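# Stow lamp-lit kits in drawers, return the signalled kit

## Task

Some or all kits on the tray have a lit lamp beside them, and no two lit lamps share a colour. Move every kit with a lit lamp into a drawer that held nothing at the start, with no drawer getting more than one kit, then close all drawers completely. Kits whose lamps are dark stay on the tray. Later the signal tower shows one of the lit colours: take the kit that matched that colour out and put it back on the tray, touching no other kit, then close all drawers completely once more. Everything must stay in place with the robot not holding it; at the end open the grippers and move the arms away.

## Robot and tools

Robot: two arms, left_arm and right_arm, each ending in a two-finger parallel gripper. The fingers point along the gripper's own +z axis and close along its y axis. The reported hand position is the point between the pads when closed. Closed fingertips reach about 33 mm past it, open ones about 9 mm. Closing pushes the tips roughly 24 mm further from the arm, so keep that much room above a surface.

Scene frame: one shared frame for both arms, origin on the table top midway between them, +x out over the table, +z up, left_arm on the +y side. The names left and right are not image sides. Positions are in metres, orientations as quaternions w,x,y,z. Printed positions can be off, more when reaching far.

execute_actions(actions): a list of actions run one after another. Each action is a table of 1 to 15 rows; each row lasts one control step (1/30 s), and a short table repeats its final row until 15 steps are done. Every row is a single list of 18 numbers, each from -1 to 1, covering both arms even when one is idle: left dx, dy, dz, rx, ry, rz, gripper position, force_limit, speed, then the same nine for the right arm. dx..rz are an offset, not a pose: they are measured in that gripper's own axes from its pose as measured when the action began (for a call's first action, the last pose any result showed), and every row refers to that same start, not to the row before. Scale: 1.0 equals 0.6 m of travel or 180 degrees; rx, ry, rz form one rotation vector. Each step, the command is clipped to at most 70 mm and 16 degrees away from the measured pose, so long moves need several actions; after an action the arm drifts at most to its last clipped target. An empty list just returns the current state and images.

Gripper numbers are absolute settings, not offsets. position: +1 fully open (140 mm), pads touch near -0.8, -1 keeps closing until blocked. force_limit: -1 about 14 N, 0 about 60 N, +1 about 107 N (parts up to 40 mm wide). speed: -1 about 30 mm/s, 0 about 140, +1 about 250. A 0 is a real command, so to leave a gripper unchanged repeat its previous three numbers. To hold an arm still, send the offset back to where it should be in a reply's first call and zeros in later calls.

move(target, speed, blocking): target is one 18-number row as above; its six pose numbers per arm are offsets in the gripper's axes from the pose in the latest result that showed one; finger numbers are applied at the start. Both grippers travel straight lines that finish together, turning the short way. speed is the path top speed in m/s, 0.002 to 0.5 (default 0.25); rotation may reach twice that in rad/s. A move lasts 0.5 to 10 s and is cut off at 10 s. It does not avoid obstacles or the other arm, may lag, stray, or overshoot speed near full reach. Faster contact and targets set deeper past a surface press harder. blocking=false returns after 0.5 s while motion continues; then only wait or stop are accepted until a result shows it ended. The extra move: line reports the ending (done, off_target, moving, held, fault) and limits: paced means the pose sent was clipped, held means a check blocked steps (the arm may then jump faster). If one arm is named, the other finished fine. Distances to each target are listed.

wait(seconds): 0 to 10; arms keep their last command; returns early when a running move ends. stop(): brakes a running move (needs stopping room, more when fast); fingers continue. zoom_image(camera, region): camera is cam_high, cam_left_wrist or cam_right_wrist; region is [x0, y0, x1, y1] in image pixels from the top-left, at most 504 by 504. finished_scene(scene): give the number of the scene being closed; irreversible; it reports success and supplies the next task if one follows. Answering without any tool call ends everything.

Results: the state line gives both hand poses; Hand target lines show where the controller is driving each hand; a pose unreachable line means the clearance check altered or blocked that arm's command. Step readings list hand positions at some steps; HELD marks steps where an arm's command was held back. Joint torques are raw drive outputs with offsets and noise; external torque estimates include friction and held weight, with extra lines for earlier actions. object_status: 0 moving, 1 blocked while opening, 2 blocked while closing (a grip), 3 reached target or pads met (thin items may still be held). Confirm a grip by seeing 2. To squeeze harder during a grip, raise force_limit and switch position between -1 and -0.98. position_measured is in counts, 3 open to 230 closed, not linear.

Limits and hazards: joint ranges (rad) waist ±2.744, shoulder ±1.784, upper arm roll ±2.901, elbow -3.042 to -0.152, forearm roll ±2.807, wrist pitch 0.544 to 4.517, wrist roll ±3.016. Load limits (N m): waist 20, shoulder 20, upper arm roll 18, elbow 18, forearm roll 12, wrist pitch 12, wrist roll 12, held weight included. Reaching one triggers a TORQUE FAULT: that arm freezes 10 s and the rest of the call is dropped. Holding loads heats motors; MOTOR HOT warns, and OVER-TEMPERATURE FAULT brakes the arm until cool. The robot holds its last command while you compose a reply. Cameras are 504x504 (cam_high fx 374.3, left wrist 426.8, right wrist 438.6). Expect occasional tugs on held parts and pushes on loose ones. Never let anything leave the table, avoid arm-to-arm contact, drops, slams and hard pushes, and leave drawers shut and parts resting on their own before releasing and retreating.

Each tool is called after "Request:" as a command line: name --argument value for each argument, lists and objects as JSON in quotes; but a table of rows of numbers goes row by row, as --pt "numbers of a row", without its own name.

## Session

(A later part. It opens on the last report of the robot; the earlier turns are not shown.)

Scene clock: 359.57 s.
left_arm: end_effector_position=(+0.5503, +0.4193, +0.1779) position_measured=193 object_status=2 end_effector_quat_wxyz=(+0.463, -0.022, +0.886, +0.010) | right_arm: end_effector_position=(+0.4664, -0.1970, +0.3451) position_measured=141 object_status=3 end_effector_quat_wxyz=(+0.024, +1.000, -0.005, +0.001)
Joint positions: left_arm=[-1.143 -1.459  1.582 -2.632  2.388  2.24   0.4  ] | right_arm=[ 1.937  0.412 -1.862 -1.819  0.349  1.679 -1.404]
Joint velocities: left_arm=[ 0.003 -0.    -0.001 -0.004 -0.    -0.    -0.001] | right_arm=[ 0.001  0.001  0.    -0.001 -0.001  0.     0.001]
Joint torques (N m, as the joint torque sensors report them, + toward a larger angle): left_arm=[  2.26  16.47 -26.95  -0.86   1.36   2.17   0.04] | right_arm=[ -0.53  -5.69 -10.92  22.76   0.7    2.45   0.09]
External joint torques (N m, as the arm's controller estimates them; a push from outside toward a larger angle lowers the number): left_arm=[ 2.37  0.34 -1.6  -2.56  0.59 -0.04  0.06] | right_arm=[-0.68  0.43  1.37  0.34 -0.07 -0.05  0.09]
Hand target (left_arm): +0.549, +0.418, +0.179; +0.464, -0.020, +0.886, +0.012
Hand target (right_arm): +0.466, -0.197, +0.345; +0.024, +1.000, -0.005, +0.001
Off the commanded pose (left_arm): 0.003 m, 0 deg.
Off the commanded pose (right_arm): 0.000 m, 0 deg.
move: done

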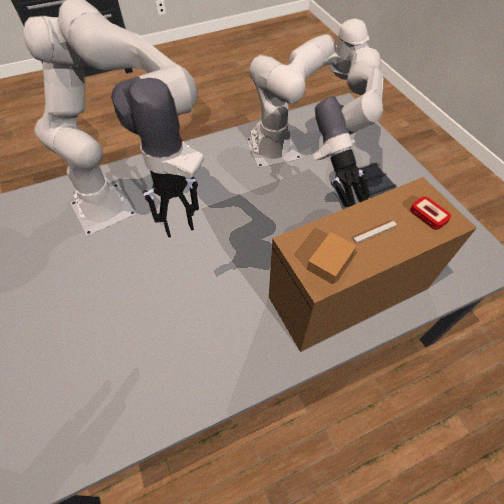

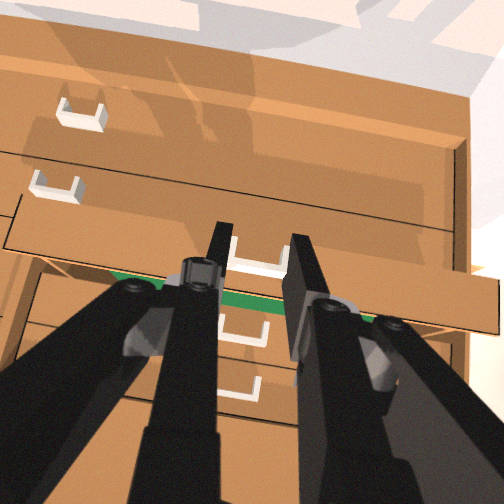

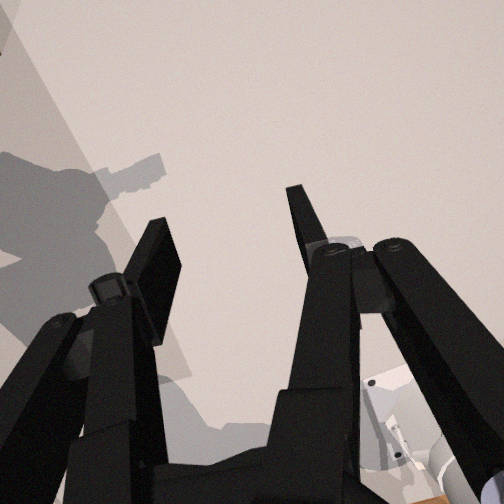

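Request:
move --target '[0,0,0,0,0,0,-0.1,0,0,0,0,0,0,0,0,-0.1,0,0]'

Request:
move --target '[-0.016,0,0.004,0,0.16,0,-0.1,0,0,0,0,0,0,0,0,-0.1,0,0]' --speed 0.15

Request:
move --target '[0,0,0,0,0,0,-1,0,-0.5,0,0,0,0,0,0,-0.1,0,0]'

Scene clock: 364.10 s.
left_arm: end_effector_position=(+0.5501, +0.4192, +0.1779) position_measured=141 object_status=3 end_effector_quat_wxyz=(+0.463, -0.022, +0.886, +0.010) | right_arm: end_effector_position=(+0.4664, -0.1970, +0.3451) position_measured=141 object_status=3 end_effector_quat_wxyz=(+0.024, +1.000, -0.005, +0.001)
Joint positions: left_arm=[-1.142 -1.459  1.582 -2.633  2.388  2.24   0.4  ] | right_arm=[ 1.937  0.412 -1.862 -1.819  0.349  1.679 -1.404]
Joint velocities: left_arm=[-0.002 -0.002 -0.     0.001 -0.     0.001  0.   ] | right_arm=[ 0.001  0.    -0.001  0.    -0.     0.001  0.001]
Joint torques (N m, as the joint torque sensors report them, + toward a larger angle): left_arm=[ -0.22  14.4  -26.52   1.99   0.63   2.18   0.03] | right_arm=[ -0.64  -5.89 -10.72  22.57   0.69   2.48   0.12]
External joint torques (N m, as the arm's controller estimates them; a push from outside toward a larger angle lowers the number): left_arm=[-0.15 -1.7  -1.23  0.25 -0.14 -0.03  0.05] | right_arm=[-0.57  0.38  1.79  0.17 -0.07 -0.03  0.12]
Hand target (left_arm): +0.550, +0.419, +0.178; +0.463, -0.022, +0.886, +0.010
Hand target (right_arm): +0.466, -0.197, +0.345; +0.024, +1.000, -0.005, +0.001
Off the commanded pose (left_arm): 0.000 m, 0 deg.
Off the commanded pose (right_arm): 0.000 m, 0 deg.
move: done

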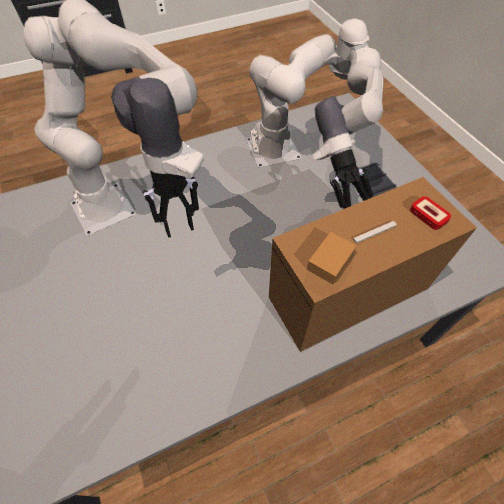

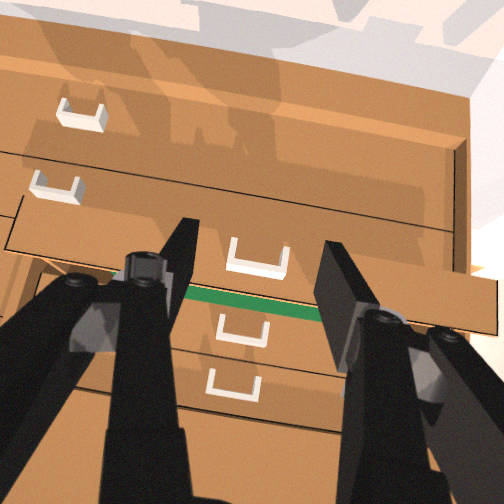

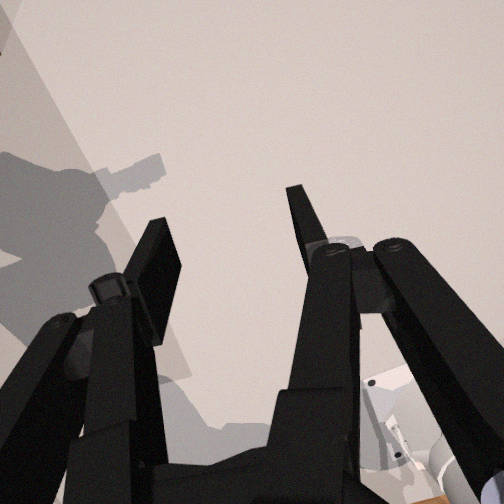

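Scene clock: 366.43 s.
left_arm: end_effector_position=(+0.5581, +0.4158, +0.1872) position_measured=141 object_status=3 end_effector_quat_wxyz=(+0.231, -0.026, +0.973, +0.002) | right_arm: end_effector_position=(+0.4664, -0.1970, +0.3451) position_measured=141 object_status=3 end_effector_quat_wxyz=(+0.024, +1.000, -0.005, +0.001)
Joint positions: left_arm=[-1.399 -1.213  1.397 -2.295  1.531  2.016  0.725] | right_arm=[ 1.937  0.412 -1.862 -1.819  0.349  1.679 -1.404]
Joint velocities: left_arm=[-0.003  0.001  0.001  0.001 -0.002 -0.008  0.03 ] | right_arm=[ 0.001  0.001  0.    -0.002 -0.    -0.    -0.   ]
Joint torques (N m, as the joint torque sensors report them, + toward a larger angle): left_arm=[ -1.05  19.08 -29.52  11.1   -0.02   2.59   0.23] | right_arm=[ -0.43  -5.45 -10.89  22.66   0.69   2.45   0.11]
External joint torques (N m, as the arm's controller estimates them; a push from outside toward a larger angle lowers the number): left_arm=[-0.99 -1.3  -1.29  1.37 -1.13 -0.35  0.25] | right_arm=[-0.47  0.74  1.48  0.32 -0.07 -0.05  0.11]
Hand target (left_arm): +0.558, +0.416, +0.187; +0.229, -0.021, +0.973, +0.004
Hand target (right_arm): +0.466, -0.197, +0.345; +0.024, +1.000, -0.005, +0.001
Off the commanded pose (left_arm): 0.005 m, 1 deg.
Off the commanded pose (right_arm): 0.000 m, 0 deg.
move: off_target (left_arm)

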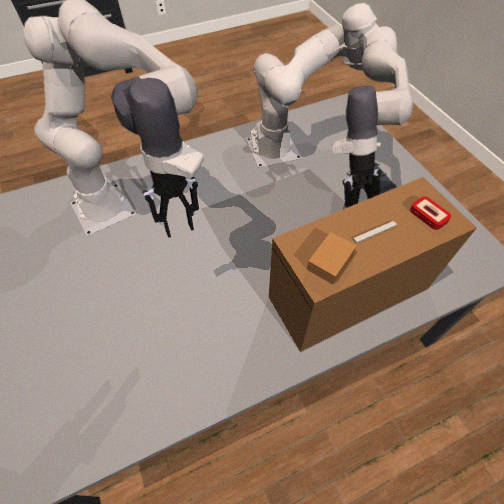

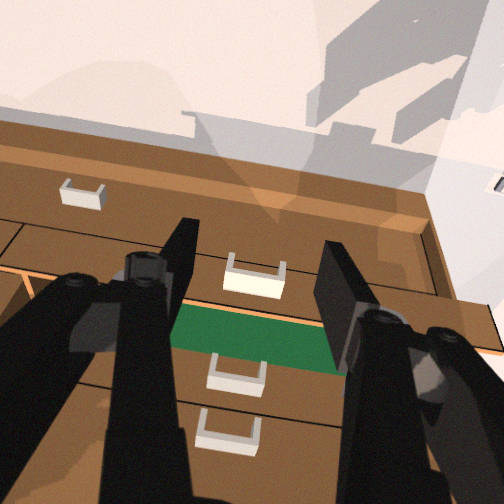

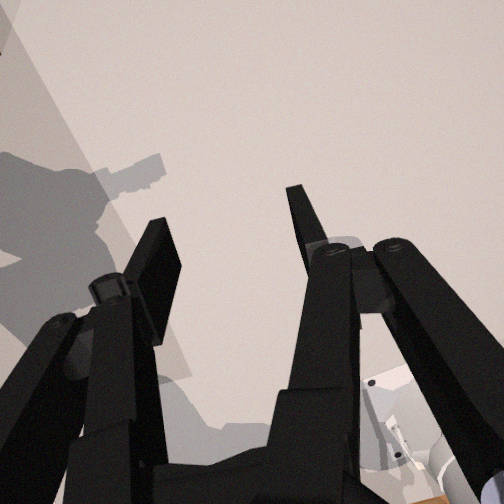

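Scene clock: 367.03 s.
left_arm: end_effector_position=(+0.5582, +0.4157, +0.1874) position_measured=193 object_status=2 end_effector_quat_wxyz=(+0.231, -0.026, +0.972, +0.002) | right_arm: end_effector_position=(+0.4664, -0.1970, +0.3451) position_measured=141 object_status=3 end_effector_quat_wxyz=(+0.024, +1.000, -0.005, +0.001)
Joint positions: left_arm=[-1.399 -1.213  1.397 -2.295  1.531  2.016  0.725] | right_arm=[ 1.937  0.412 -1.862 -1.819  0.349  1.679 -1.404]
Joint velocities: left_arm=[ 0.    -0.     0.001  0.001 -0.001  0.    -0.   ] | right_arm=[-0.002 -0.002  0.001 -0.     0.001  0.001  0.001]
Joint torques (N m, as the joint torque sensors report them, + toward a larger angle): left_arm=[  1.16  19.13 -29.71   8.61   0.96   2.98   0.04] | right_arm=[ -0.45  -5.76 -10.78  22.71   0.71   2.46   0.09]
External joint torques (N m, as the arm's controller estimates them; a push from outside toward a larger angle lowers the number): left_arm=[ 1.09 -1.17 -1.56 -1.23 -0.15  0.05  0.05] | right_arm=[-0.39  0.51  1.69  0.36 -0.05 -0.04  0.09]
Hand target (left_arm): +0.558, +0.416, +0.187; +0.231, -0.026, +0.973, +0.002
Hand target (right_arm): +0.466, -0.197, +0.345; +0.024, +1.000, -0.005, +0.001
Off the commanded pose (left_arm): 0.000 m, 0 deg.
Off the commanded pose (right_arm): 0.000 m, 0 deg.
move: done

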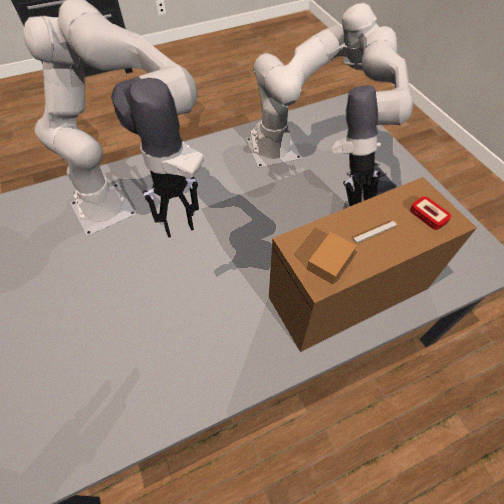

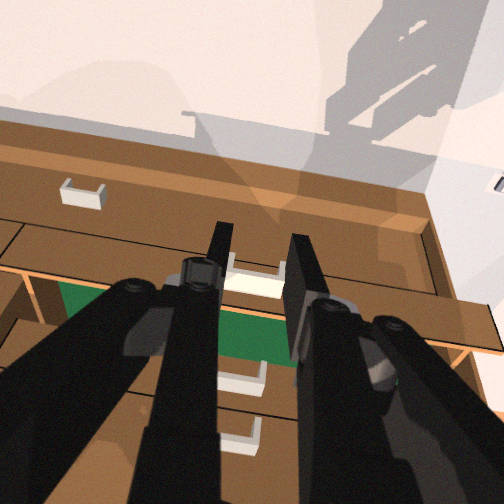

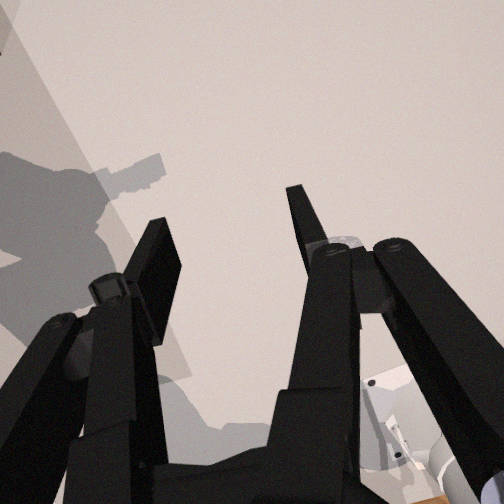

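Request:
move --target '[0.134,0.001,-0.068,0,0,0,-1,0,-0.5,0,0,0,0,0,0,-0.1,0,0]' --speed 0.06

Request:
move --target '[0,0,0,0,0,0,-0.1,0,0,0,0,0,0,0,0,-0.1,0,0]'

Request:
move --target '[-0.12,0,-0.13,0,0.148,0,-0.1,0,0,0,0,0,0,0,0,-0.1,0,0]' --speed 0.2

Scene clock: 370.90 s.
left_arm: end_effector_position=(+0.4683, +0.4128, +0.1853) position_measured=193 object_status=2 end_effector_quat_wxyz=(+0.230, -0.024, +0.973, +0.004) | right_arm: end_effector_position=(+0.4664, -0.1970, +0.3451) position_measured=141 object_status=3 end_effector_quat_wxyz=(+0.024, +1.000, -0.005, +0.001)
Joint positions: left_arm=[-1.135 -1.25   1.274 -2.572  1.5    2.009  0.702] | right_arm=[ 1.937  0.412 -1.862 -1.819  0.349  1.679 -1.404]
Joint velocities: left_arm=[ 0.005 -0.001 -0.001 -0.003 -0.004 -0.001  0.   ] | right_arm=[ 0.001 -0.     0.    -0.002  0.001 -0.     0.   ]
Joint torques (N m, as the joint torque sensors report them, + toward a larger angle): left_arm=[  4.23  12.19 -28.43   9.55   0.31   2.79  -0.09] | right_arm=[ -0.58  -5.66 -10.74  22.75   0.71   2.46   0.1 ]
External joint torques (N m, as the arm's controller estimates them; a push from outside toward a larger angle lowers the number): left_arm=[ 4.17 -2.24 -4.27 -1.14 -0.81 -0.11 -0.08] | right_arm=[-0.64  0.56  1.63  0.39 -0.06 -0.04  0.1 ]
Hand target (left_arm): +0.468, +0.414, +0.187; +0.230, -0.026, +0.973, +0.003
Hand target (right_arm): +0.466, -0.197, +0.345; +0.024, +1.000, -0.005, +0.001
Off the commanded pose (left_arm): 0.003 m, 0 deg.
Off the commanded pose (right_arm): 0.000 m, 0 deg.
move: done

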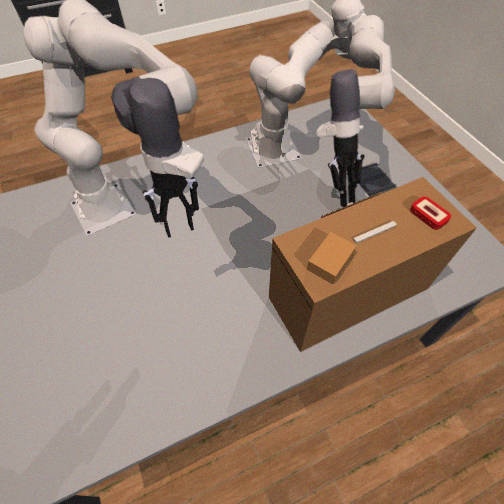

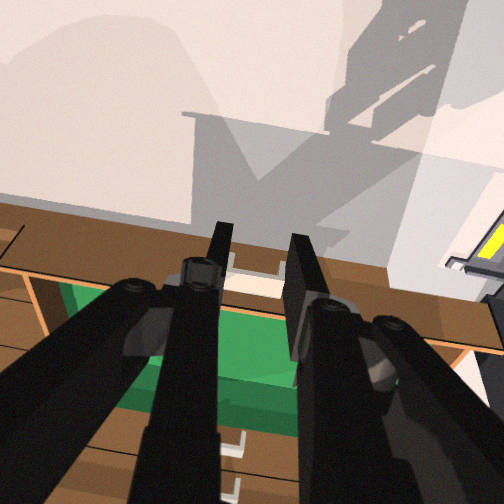

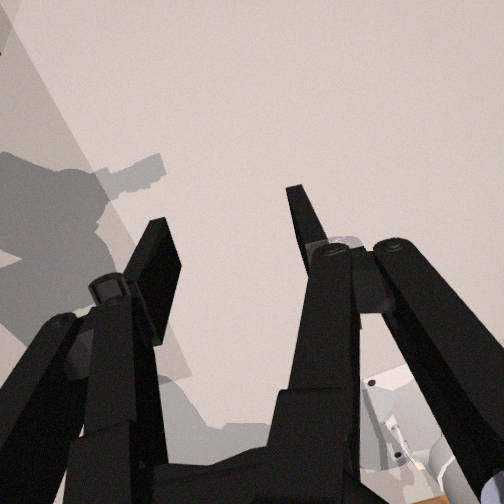

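Scene clock: 371.40 s.
left_arm: end_effector_position=(+0.4682, +0.4129, +0.1851) position_measured=141 object_status=3 end_effector_quat_wxyz=(+0.229, -0.024, +0.973, +0.004) | right_arm: end_effector_position=(+0.4664, -0.1970, +0.3451) position_measured=141 object_status=3 end_effector_quat_wxyz=(+0.024, +1.000, -0.005, +0.001)
Joint positions: left_arm=[-1.135 -1.25   1.274 -2.572  1.5    2.009  0.702] | right_arm=[ 1.937  0.412 -1.862 -1.819  0.349  1.679 -1.404]
Joint velocities: left_arm=[-0.    -0.     0.    -0.    -0.001  0.001  0.001] | right_arm=[-0.     0.001 -0.001 -0.    -0.    -0.    -0.001]
Joint torques (N m, as the joint torque sensors report them, + toward a larger angle): left_arm=[  0.08  12.38 -25.36  10.25   1.08   2.9    0.19] | right_arm=[ -0.54  -5.9  -10.77  23.02   0.67   2.44   0.08]
External joint torques (N m, as the arm's controller estimates them; a push from outside toward a larger angle lowers the number): left_arm=[ 0.05 -2.09 -1.1  -0.39 -0.04  0.    0.2 ] | right_arm=[-0.58  0.29  1.62  0.63 -0.09 -0.07  0.08]
Hand target (left_arm): +0.468, +0.413, +0.185; +0.230, -0.024, +0.973, +0.004
Hand target (right_arm): +0.466, -0.197, +0.345; +0.024, +1.000, -0.005, +0.001
Off the commanded pose (left_arm): 0.000 m, 0 deg.
Off the commanded pose (right_arm): 0.000 m, 0 deg.
move: done

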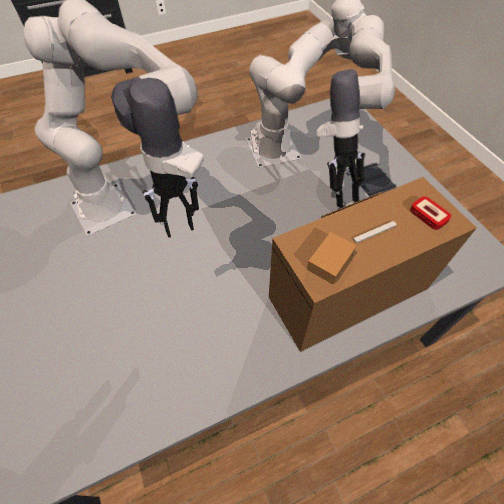

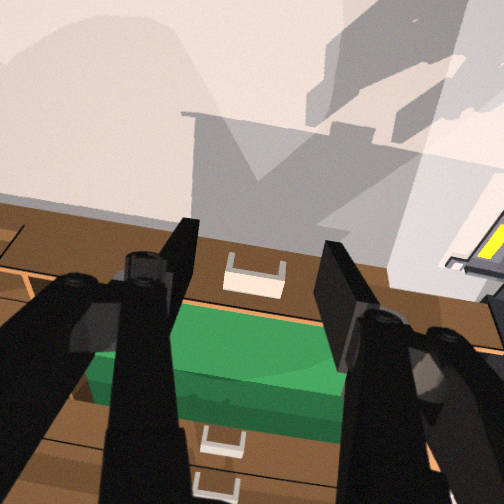

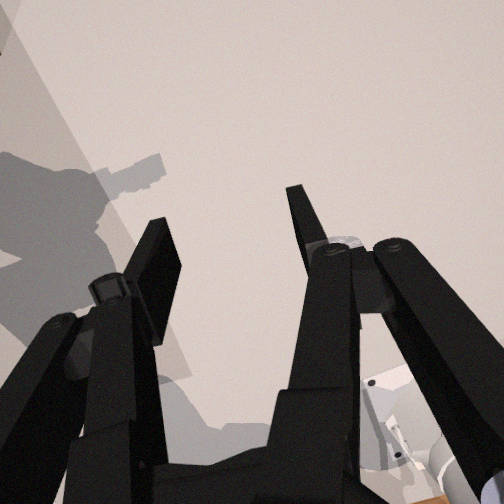

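Scene clock: 373.30 s.
left_arm: end_effector_position=(+0.4980, +0.4124, +0.2892) position_measured=141 object_status=3 end_effector_quat_wxyz=(+0.003, -0.027, +1.000, -0.002) | right_arm: end_effector_position=(+0.4664, -0.1970, +0.3451) position_measured=141 object_status=3 end_effector_quat_wxyz=(+0.024, +1.000, -0.005, +0.001)
Joint positions: left_arm=[-1.604 -0.992  1.279 -1.842  0.935  1.492  0.963] | right_arm=[ 1.937  0.412 -1.862 -1.819  0.349  1.679 -1.404]
Joint velocities: left_arm=[-0.001 -0.003 -0.     0.002 -0.001 -0.016  0.021] | right_arm=[ 0.     0.     0.001  0.001 -0.    -0.     0.001]
Joint torques (N m, as the joint torque sensors report them, + toward a larger angle): left_arm=[ -1.06  21.18 -26.19  14.44  -0.18   2.09   0.24] | right_arm=[ -0.4   -5.73 -11.02  22.83   0.69   2.44   0.11]
External joint torques (N m, as the arm's controller estimates them; a push from outside toward a larger angle lowers the number): left_arm=[-1.28 -2.71 -0.36  0.93 -0.98 -0.37  0.24] | right_arm=[-0.48  0.44  1.38  0.35 -0.07 -0.08  0.11]
Hand target (left_arm): +0.497, +0.412, +0.289; -0.000, -0.022, +1.000, -0.003
Hand target (right_arm): +0.466, -0.197, +0.345; +0.024, +1.000, -0.005, +0.001
Off the commanded pose (left_arm): 0.003 m, 1 deg.
Off the commanded pose (right_arm): 0.000 m, 0 deg.
move: done

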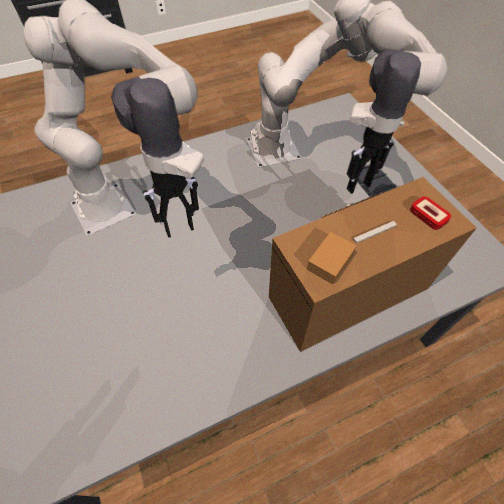

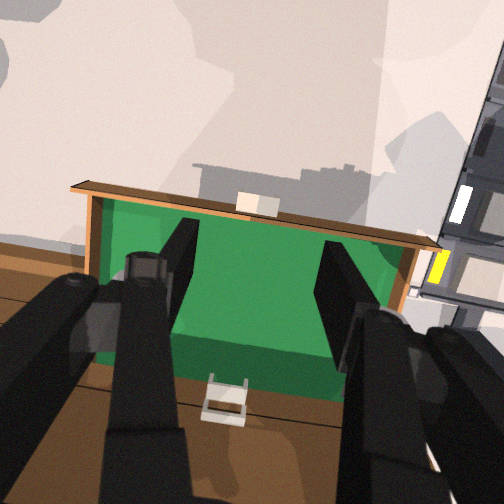

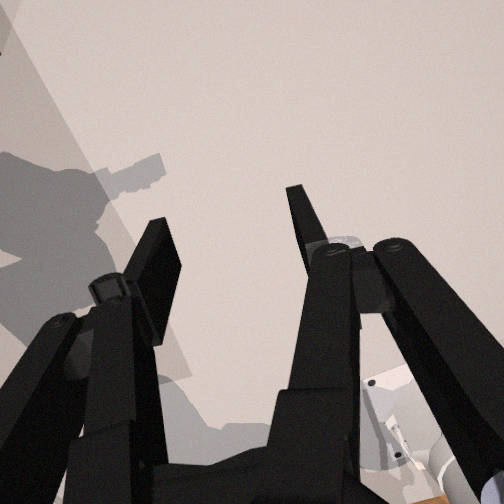

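Request:
move --target '[0.016,0.455,0.1,0,0,0.017,0.3,0,0,0,0,0,0,0,0,-0.1,0,0]'

Request:
move --target '[0,0,0.22,0,0,0,0.3,0,0,0,0,0,0,0,0,-0.1,0,0]' --speed 0.15

Scene clock: 378.60 s.
left_arm: end_effector_position=(+0.4733, +0.6857, +0.2225) position_measured=91 object_status=3 end_effector_quat_wxyz=(-0.002, -0.009, +1.000, -0.002) | right_arm: end_effector_position=(+0.4664, -0.1970, +0.3451) position_measured=141 object_status=3 end_effector_quat_wxyz=(+0.024, +1.000, -0.005, +0.001)
Joint positions: left_arm=[-1.361 -1.196  1.388 -1.695  1.169  1.445  1.444] | right_arm=[ 1.937  0.412 -1.862 -1.819  0.349  1.679 -1.404]
Joint velocities: left_arm=[ 0.    -0.001  0.    -0.    -0.001 -0.     0.032] | right_arm=[-0.     0.    -0.001 -0.    -0.     0.    -0.   ]
Joint torques (N m, as the joint torque sensors report them, + toward a larger angle): left_arm=[ -1.47  31.55 -31.4    8.63   1.3    2.02   0.29] | right_arm=[ -0.51  -5.66 -10.92  22.66   0.71   2.46   0.13]
External joint torques (N m, as the arm's controller estimates them; a push from outside toward a larger angle lowers the number): left_arm=[-1.45 -1.74 -2.31  0.42  0.51 -0.38  0.29] | right_arm=[-0.44  0.63  1.61  0.26 -0.05 -0.06  0.12]
Hand target (left_arm): +0.474, +0.686, +0.223; -0.003, -0.003, +1.000, -0.000
Hand target (right_arm): +0.466, -0.197, +0.345; +0.024, +1.000, -0.005, +0.001
Off the commanded pose (left_arm): 0.006 m, 1 deg.
Off the commanded pose (right_arm): 0.000 m, 0 deg.
move: off_target (left_arm)

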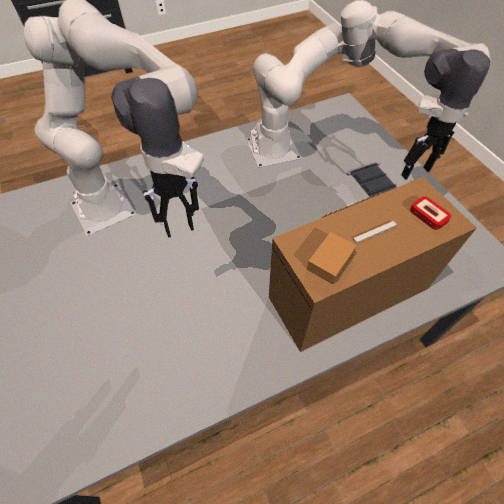

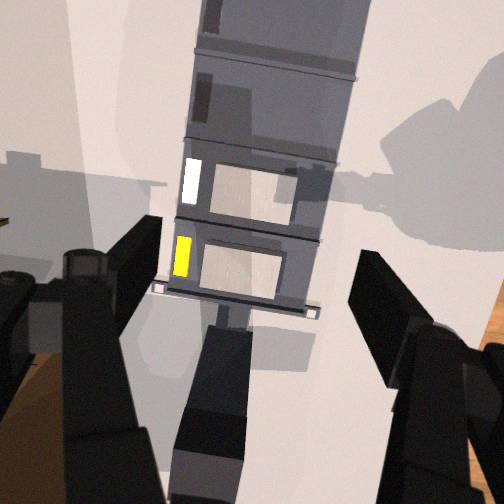

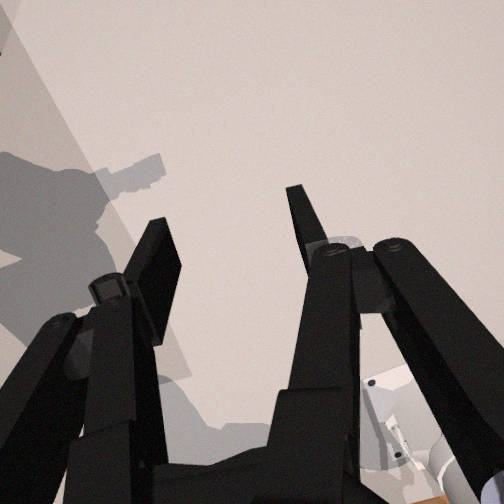

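Scene clock: 380.03 s.
left_arm: end_effector_position=(+0.4724, +0.6844, +0.0904) position_measured=91 object_status=3 end_effector_quat_wxyz=(-0.005, -0.006, +1.000, -0.002) | right_arm: end_effector_position=(+0.4664, -0.1970, +0.3451) position_measured=141 object_status=3 end_effector_quat_wxyz=(+0.024, +1.000, -0.005, +0.001)
Joint positions: left_arm=[-1.336 -1.329  1.558 -1.835  1.329  1.613  1.4  ] | right_arm=[ 1.937  0.412 -1.862 -1.819  0.349  1.679 -1.404]
Joint velocities: left_arm=[-0.     0.001 -0.     0.     0.003  0.012 -0.008] | right_arm=[-0.    -0.001 -0.001 -0.001 -0.    -0.     0.001]
Joint torques (N m, as the joint torque sensors report them, + toward a larger angle): left_arm=[  1.61  30.53 -32.17   4.59   1.74   2.87  -0.17] | right_arm=[ -0.42  -5.55 -10.83  22.7    0.72   2.45   0.09]
External joint torques (N m, as the arm's controller estimates them; a push from outside toward a larger angle lowers the number): left_arm=[ 1.52 -3.1  -1.03 -1.32  0.94  0.48 -0.17] | right_arm=[-0.28  0.8   1.74  0.34 -0.04 -0.06  0.08]
Hand target (left_arm): +0.473, +0.685, +0.090; -0.002, -0.009, +1.000, -0.000
Hand target (right_arm): +0.466, -0.197, +0.345; +0.024, +1.000, -0.005, +0.001
Off the commanded pose (left_arm): 0.001 m, 0 deg.
Off the commanded pose (right_arm): 0.000 m, 0 deg.
move: done

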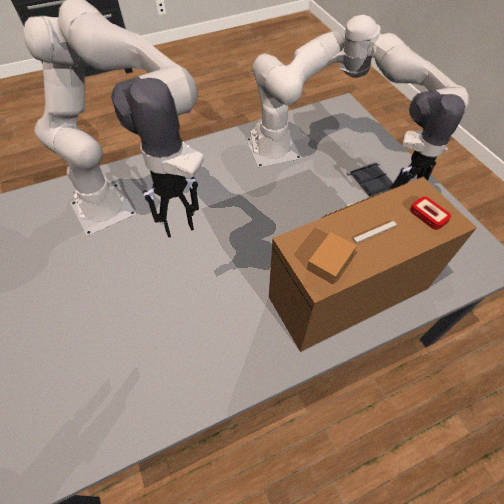

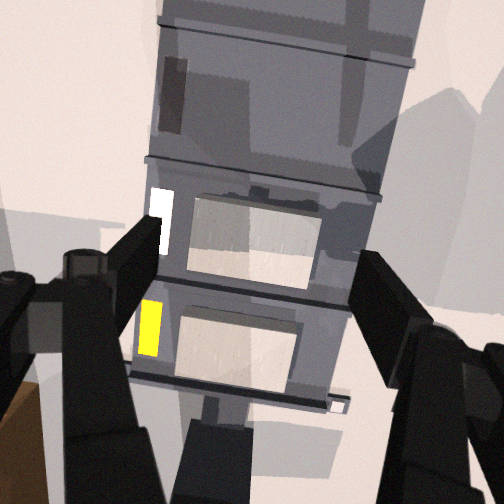

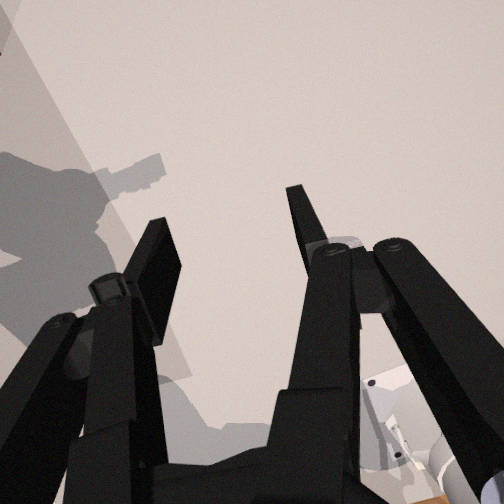

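Request:
move --target '[-0.004,0,0.077,0,0,0,0.3,0,0,0,0,0,0,0,0,-0.1,0,0]' --speed 0.06

Request:
move --target '[0,0,0,0,0,0,-1,0,0,0,0,0,0,0,0,-0.1,0,0]'

Request:
move --target '[0,0,-0.32,0,0,0,-1,0,0,0,0,0,0,0,0,-0.1,0,0]' --speed 0.2

Request:
move --target '[-0.1,-0.43,0,0,0,0,-1,0,0,0,0,0,0,0,0,-0.1,0,0]' --speed 0.2

Scene clock: 383.10 s.
left_arm: end_effector_position=(+0.4724, +0.6852, +0.0448) position_measured=91 object_status=3 end_effector_quat_wxyz=(-0.007, -0.006, +1.000, -0.003) | right_arm: end_effector_position=(+0.4664, -0.1970, +0.3451) position_measured=141 object_status=3 end_effector_quat_wxyz=(+0.024, +1.000, -0.005, +0.001)
Joint positions: left_arm=[-1.345 -1.37   1.629 -1.843  1.384  1.667  1.394] | right_arm=[ 1.937  0.412 -1.862 -1.819  0.349  1.679 -1.404]
Joint velocities: left_arm=[-0.002 -0.001  0.    -0.     0.005  0.013 -0.003] | right_arm=[-0.    -0.001  0.001  0.    -0.     0.001 -0.001]
Joint torques (N m, as the joint torque sensors report them, + toward a larger angle): left_arm=[ -1.28  30.33 -31.34   3.42   1.61   2.66  -0.07] | right_arm=[ -0.56  -5.59 -10.9   22.63   0.67   2.47   0.1 ]
External joint torques (N m, as the arm's controller estimates them; a push from outside toward a larger angle lowers the number): left_arm=[-1.36 -3.86  0.04 -1.5   0.82  0.28 -0.07] | right_arm=[-0.6   0.62  1.5   0.21 -0.09 -0.04  0.1 ]
Hand target (left_arm): +0.474, +0.684, +0.044; -0.005, -0.006, +1.000, -0.001
Hand target (right_arm): +0.466, -0.197, +0.345; +0.024, +1.000, -0.005, +0.001
Off the commanded pose (left_arm): 0.002 m, 0 deg.
Off the commanded pose (right_arm): 0.000 m, 0 deg.
move: done

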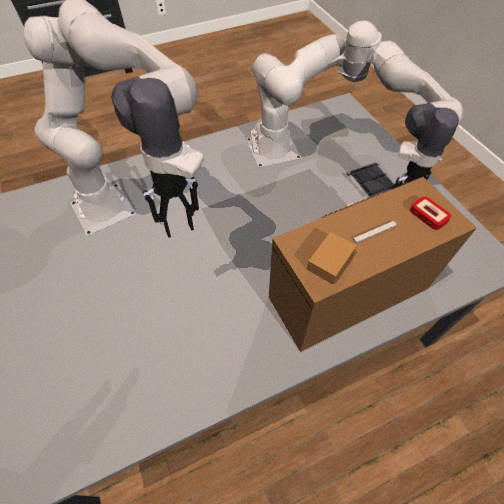

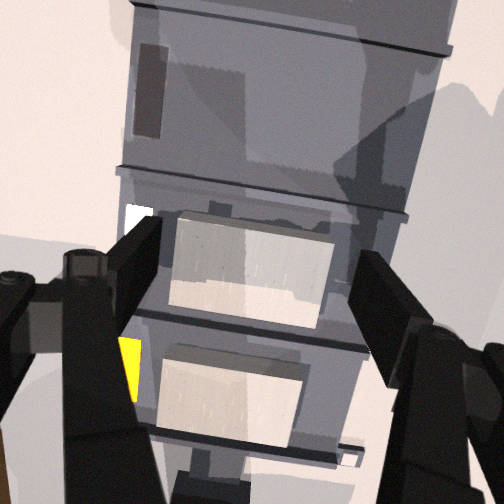

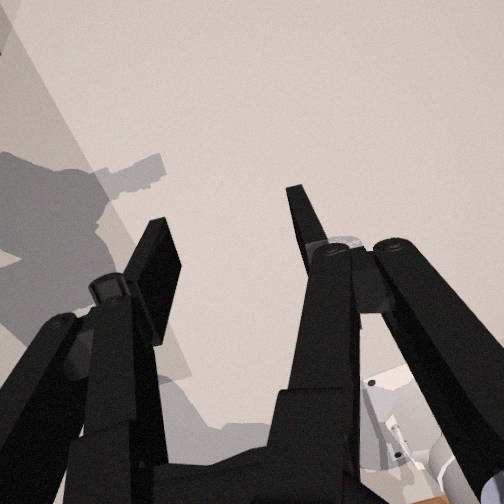

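Scene clock: 383.60 s.
left_arm: end_effector_position=(+0.4727, +0.6853, +0.0455) position_measured=132 object_status=2 end_effector_quat_wxyz=(-0.006, -0.006, +1.000, -0.002) | right_arm: end_effector_position=(+0.4664, -0.1970, +0.3451) position_measured=141 object_status=3 end_effector_quat_wxyz=(+0.024, +1.000, -0.005, +0.001)
Joint positions: left_arm=[-1.345 -1.37   1.628 -1.843  1.384  1.667  1.394] | right_arm=[ 1.937  0.412 -1.862 -1.819  0.349  1.679 -1.404]
Joint velocities: left_arm=[ 0.     0.    -0.     0.     0.001 -0.    -0.   ] | right_arm=[ 0.    -0.001  0.001 -0.     0.    -0.001  0.002]
Joint torques (N m, as the joint torque sensors report them, + toward a larger angle): left_arm=[  0.73  31.41 -32.72   4.67   0.71   2.38   0.16] | right_arm=[ -0.46  -5.74 -10.79  22.86   0.7    2.46   0.13]
External joint torques (N m, as the arm's controller estimates them; a push from outside toward a larger angle lowers the number): left_arm=[ 0.77 -2.87 -1.18 -0.22 -0.09 -0.02  0.16] | right_arm=[-0.36  0.6   1.74  0.5  -0.05 -0.05  0.13]
Hand target (left_arm): +0.472, +0.685, +0.045; -0.007, -0.006, +1.000, -0.003
Hand target (right_arm): +0.466, -0.197, +0.345; +0.024, +1.000, -0.005, +0.001
Off the commanded pose (left_arm): 0.001 m, 0 deg.
Off the commanded pose (right_arm): 0.000 m, 0 deg.
move: done

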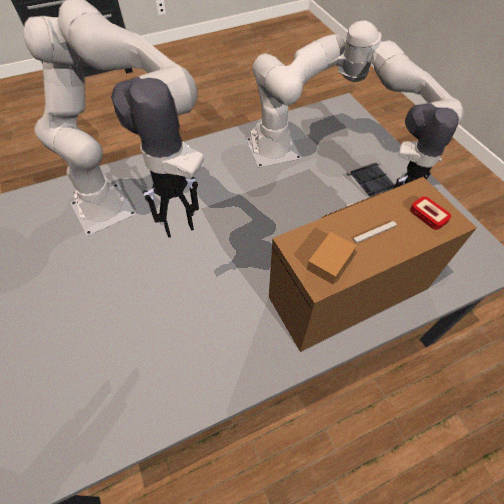

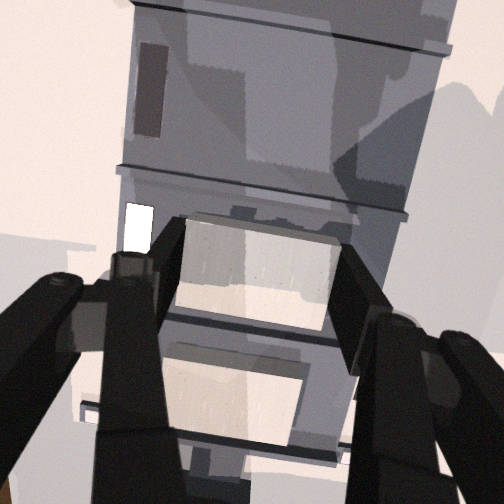

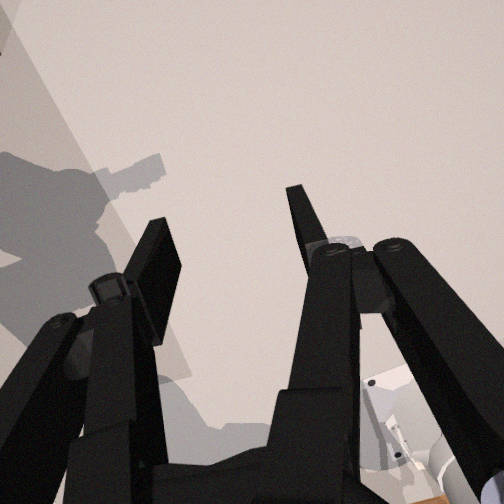

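Scene clock: 385.20 s.
left_arm: end_effector_position=(+0.4746, +0.6889, +0.2379) position_measured=132 object_status=2 end_effector_quat_wxyz=(-0.004, -0.011, +1.000, -0.002) | right_arm: end_effector_position=(+0.4664, -0.1970, +0.3451) position_measured=141 object_status=3 end_effector_quat_wxyz=(+0.024, +1.000, -0.005, +0.001)
Joint positions: left_arm=[-1.379 -1.175  1.38  -1.651  1.151  1.419  1.458] | right_arm=[ 1.937  0.412 -1.862 -1.819  0.349  1.679 -1.404]
Joint velocities: left_arm=[-0.002  0.    -0.001 -0.     0.001 -0.012  0.011] | right_arm=[ 0.     0.001  0.001 -0.001  0.    -0.001  0.   ]
Joint torques (N m, as the joint torque sensors report them, + toward a larger angle): left_arm=[ -1.4   31.22 -30.35   9.87  -0.39   1.98   0.27] | right_arm=[ -0.4   -5.52 -10.94  22.88   0.69   2.48   0.06]
External joint torques (N m, as the arm's controller estimates them; a push from outside toward a larger angle lowers the number): left_arm=[-1.35 -2.75 -1.5   1.46 -1.18 -0.43  0.27] | right_arm=[-0.48  0.64  1.42  0.47 -0.07 -0.03  0.06]
Hand target (left_arm): +0.474, +0.687, +0.238; -0.006, -0.006, +1.000, -0.005
Hand target (right_arm): +0.466, -0.197, +0.345; +0.024, +1.000, -0.005, +0.001
Off the commanded pose (left_arm): 0.003 m, 1 deg.
Off the commanded pose (right_arm): 0.000 m, 0 deg.
move: done

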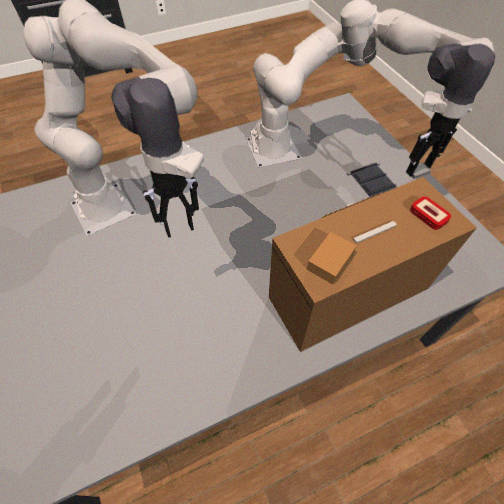

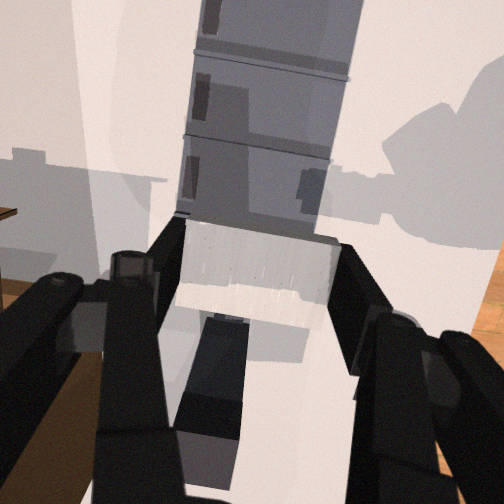

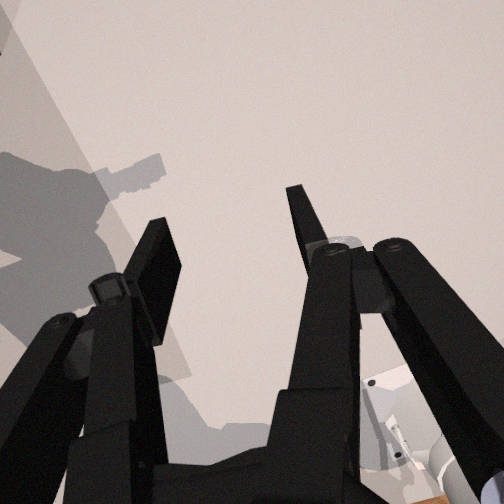

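Scene clock: 387.30 s.
left_arm: end_effector_position=(+0.5381, +0.4298, +0.2438) position_measured=132 object_status=2 end_effector_quat_wxyz=(+0.000, -0.002, +1.000, -0.002) | right_arm: end_effector_position=(+0.4664, -0.1970, +0.3451) position_measured=141 object_status=3 end_effector_quat_wxyz=(+0.024, +1.000, -0.005, +0.001)
Joint positions: left_arm=[-1.714 -1.067  1.396 -1.759  1.041  1.514  1.041] | right_arm=[ 1.937  0.412 -1.862 -1.819  0.349  1.679 -1.404]
Joint velocities: left_arm=[-0.     0.001 -0.001 -0.    -0.001  0.    -0.03 ] | right_arm=[ 0.    -0.001 -0.    -0.001 -0.    -0.001  0.001]
Joint torques (N m, as the joint torque sensors report them, + toward a larger angle): left_arm=[  0.57  27.85 -29.07  13.12  -0.08   2.8   -0.15] | right_arm=[ -0.61  -5.65 -10.76  22.76   0.68   2.46   0.11]
External joint torques (N m, as the arm's controller estimates them; a push from outside toward a larger angle lowers the number): left_arm=[ 0.65 -1.67 -1.24  1.71 -0.87  0.35 -0.15] | right_arm=[-0.62  0.54  1.65  0.4  -0.08 -0.05  0.11]
Hand target (left_arm): +0.539, +0.429, +0.245; +0.001, -0.009, +1.000, -0.004
Hand target (right_arm): +0.466, -0.197, +0.345; +0.024, +1.000, -0.005, +0.001
Off the commanded pose (left_arm): 0.006 m, 1 deg.
Off the commanded pose (right_arm): 0.000 m, 0 deg.
move: off_target (left_arm)

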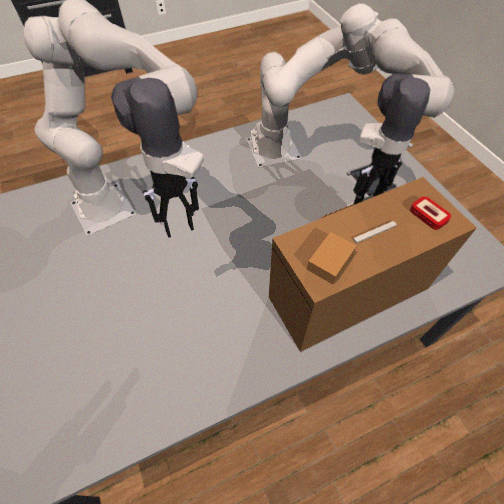

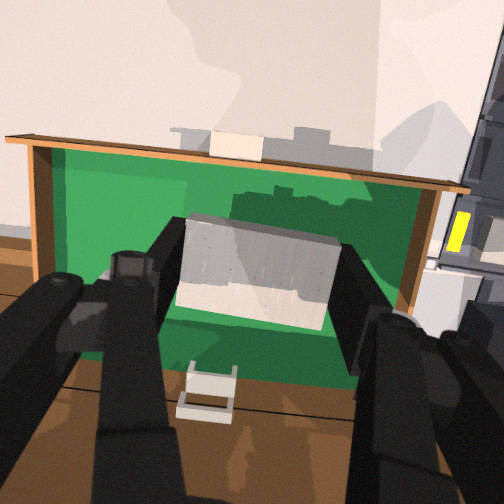

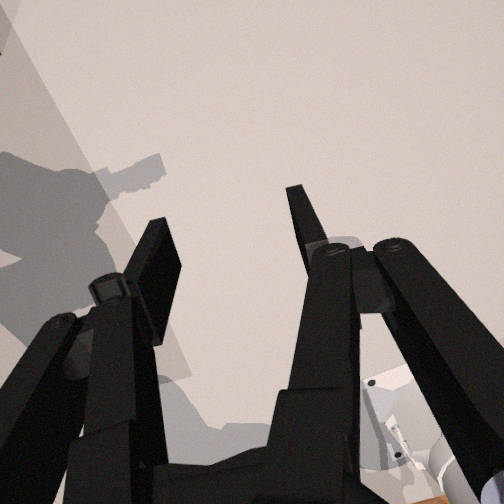

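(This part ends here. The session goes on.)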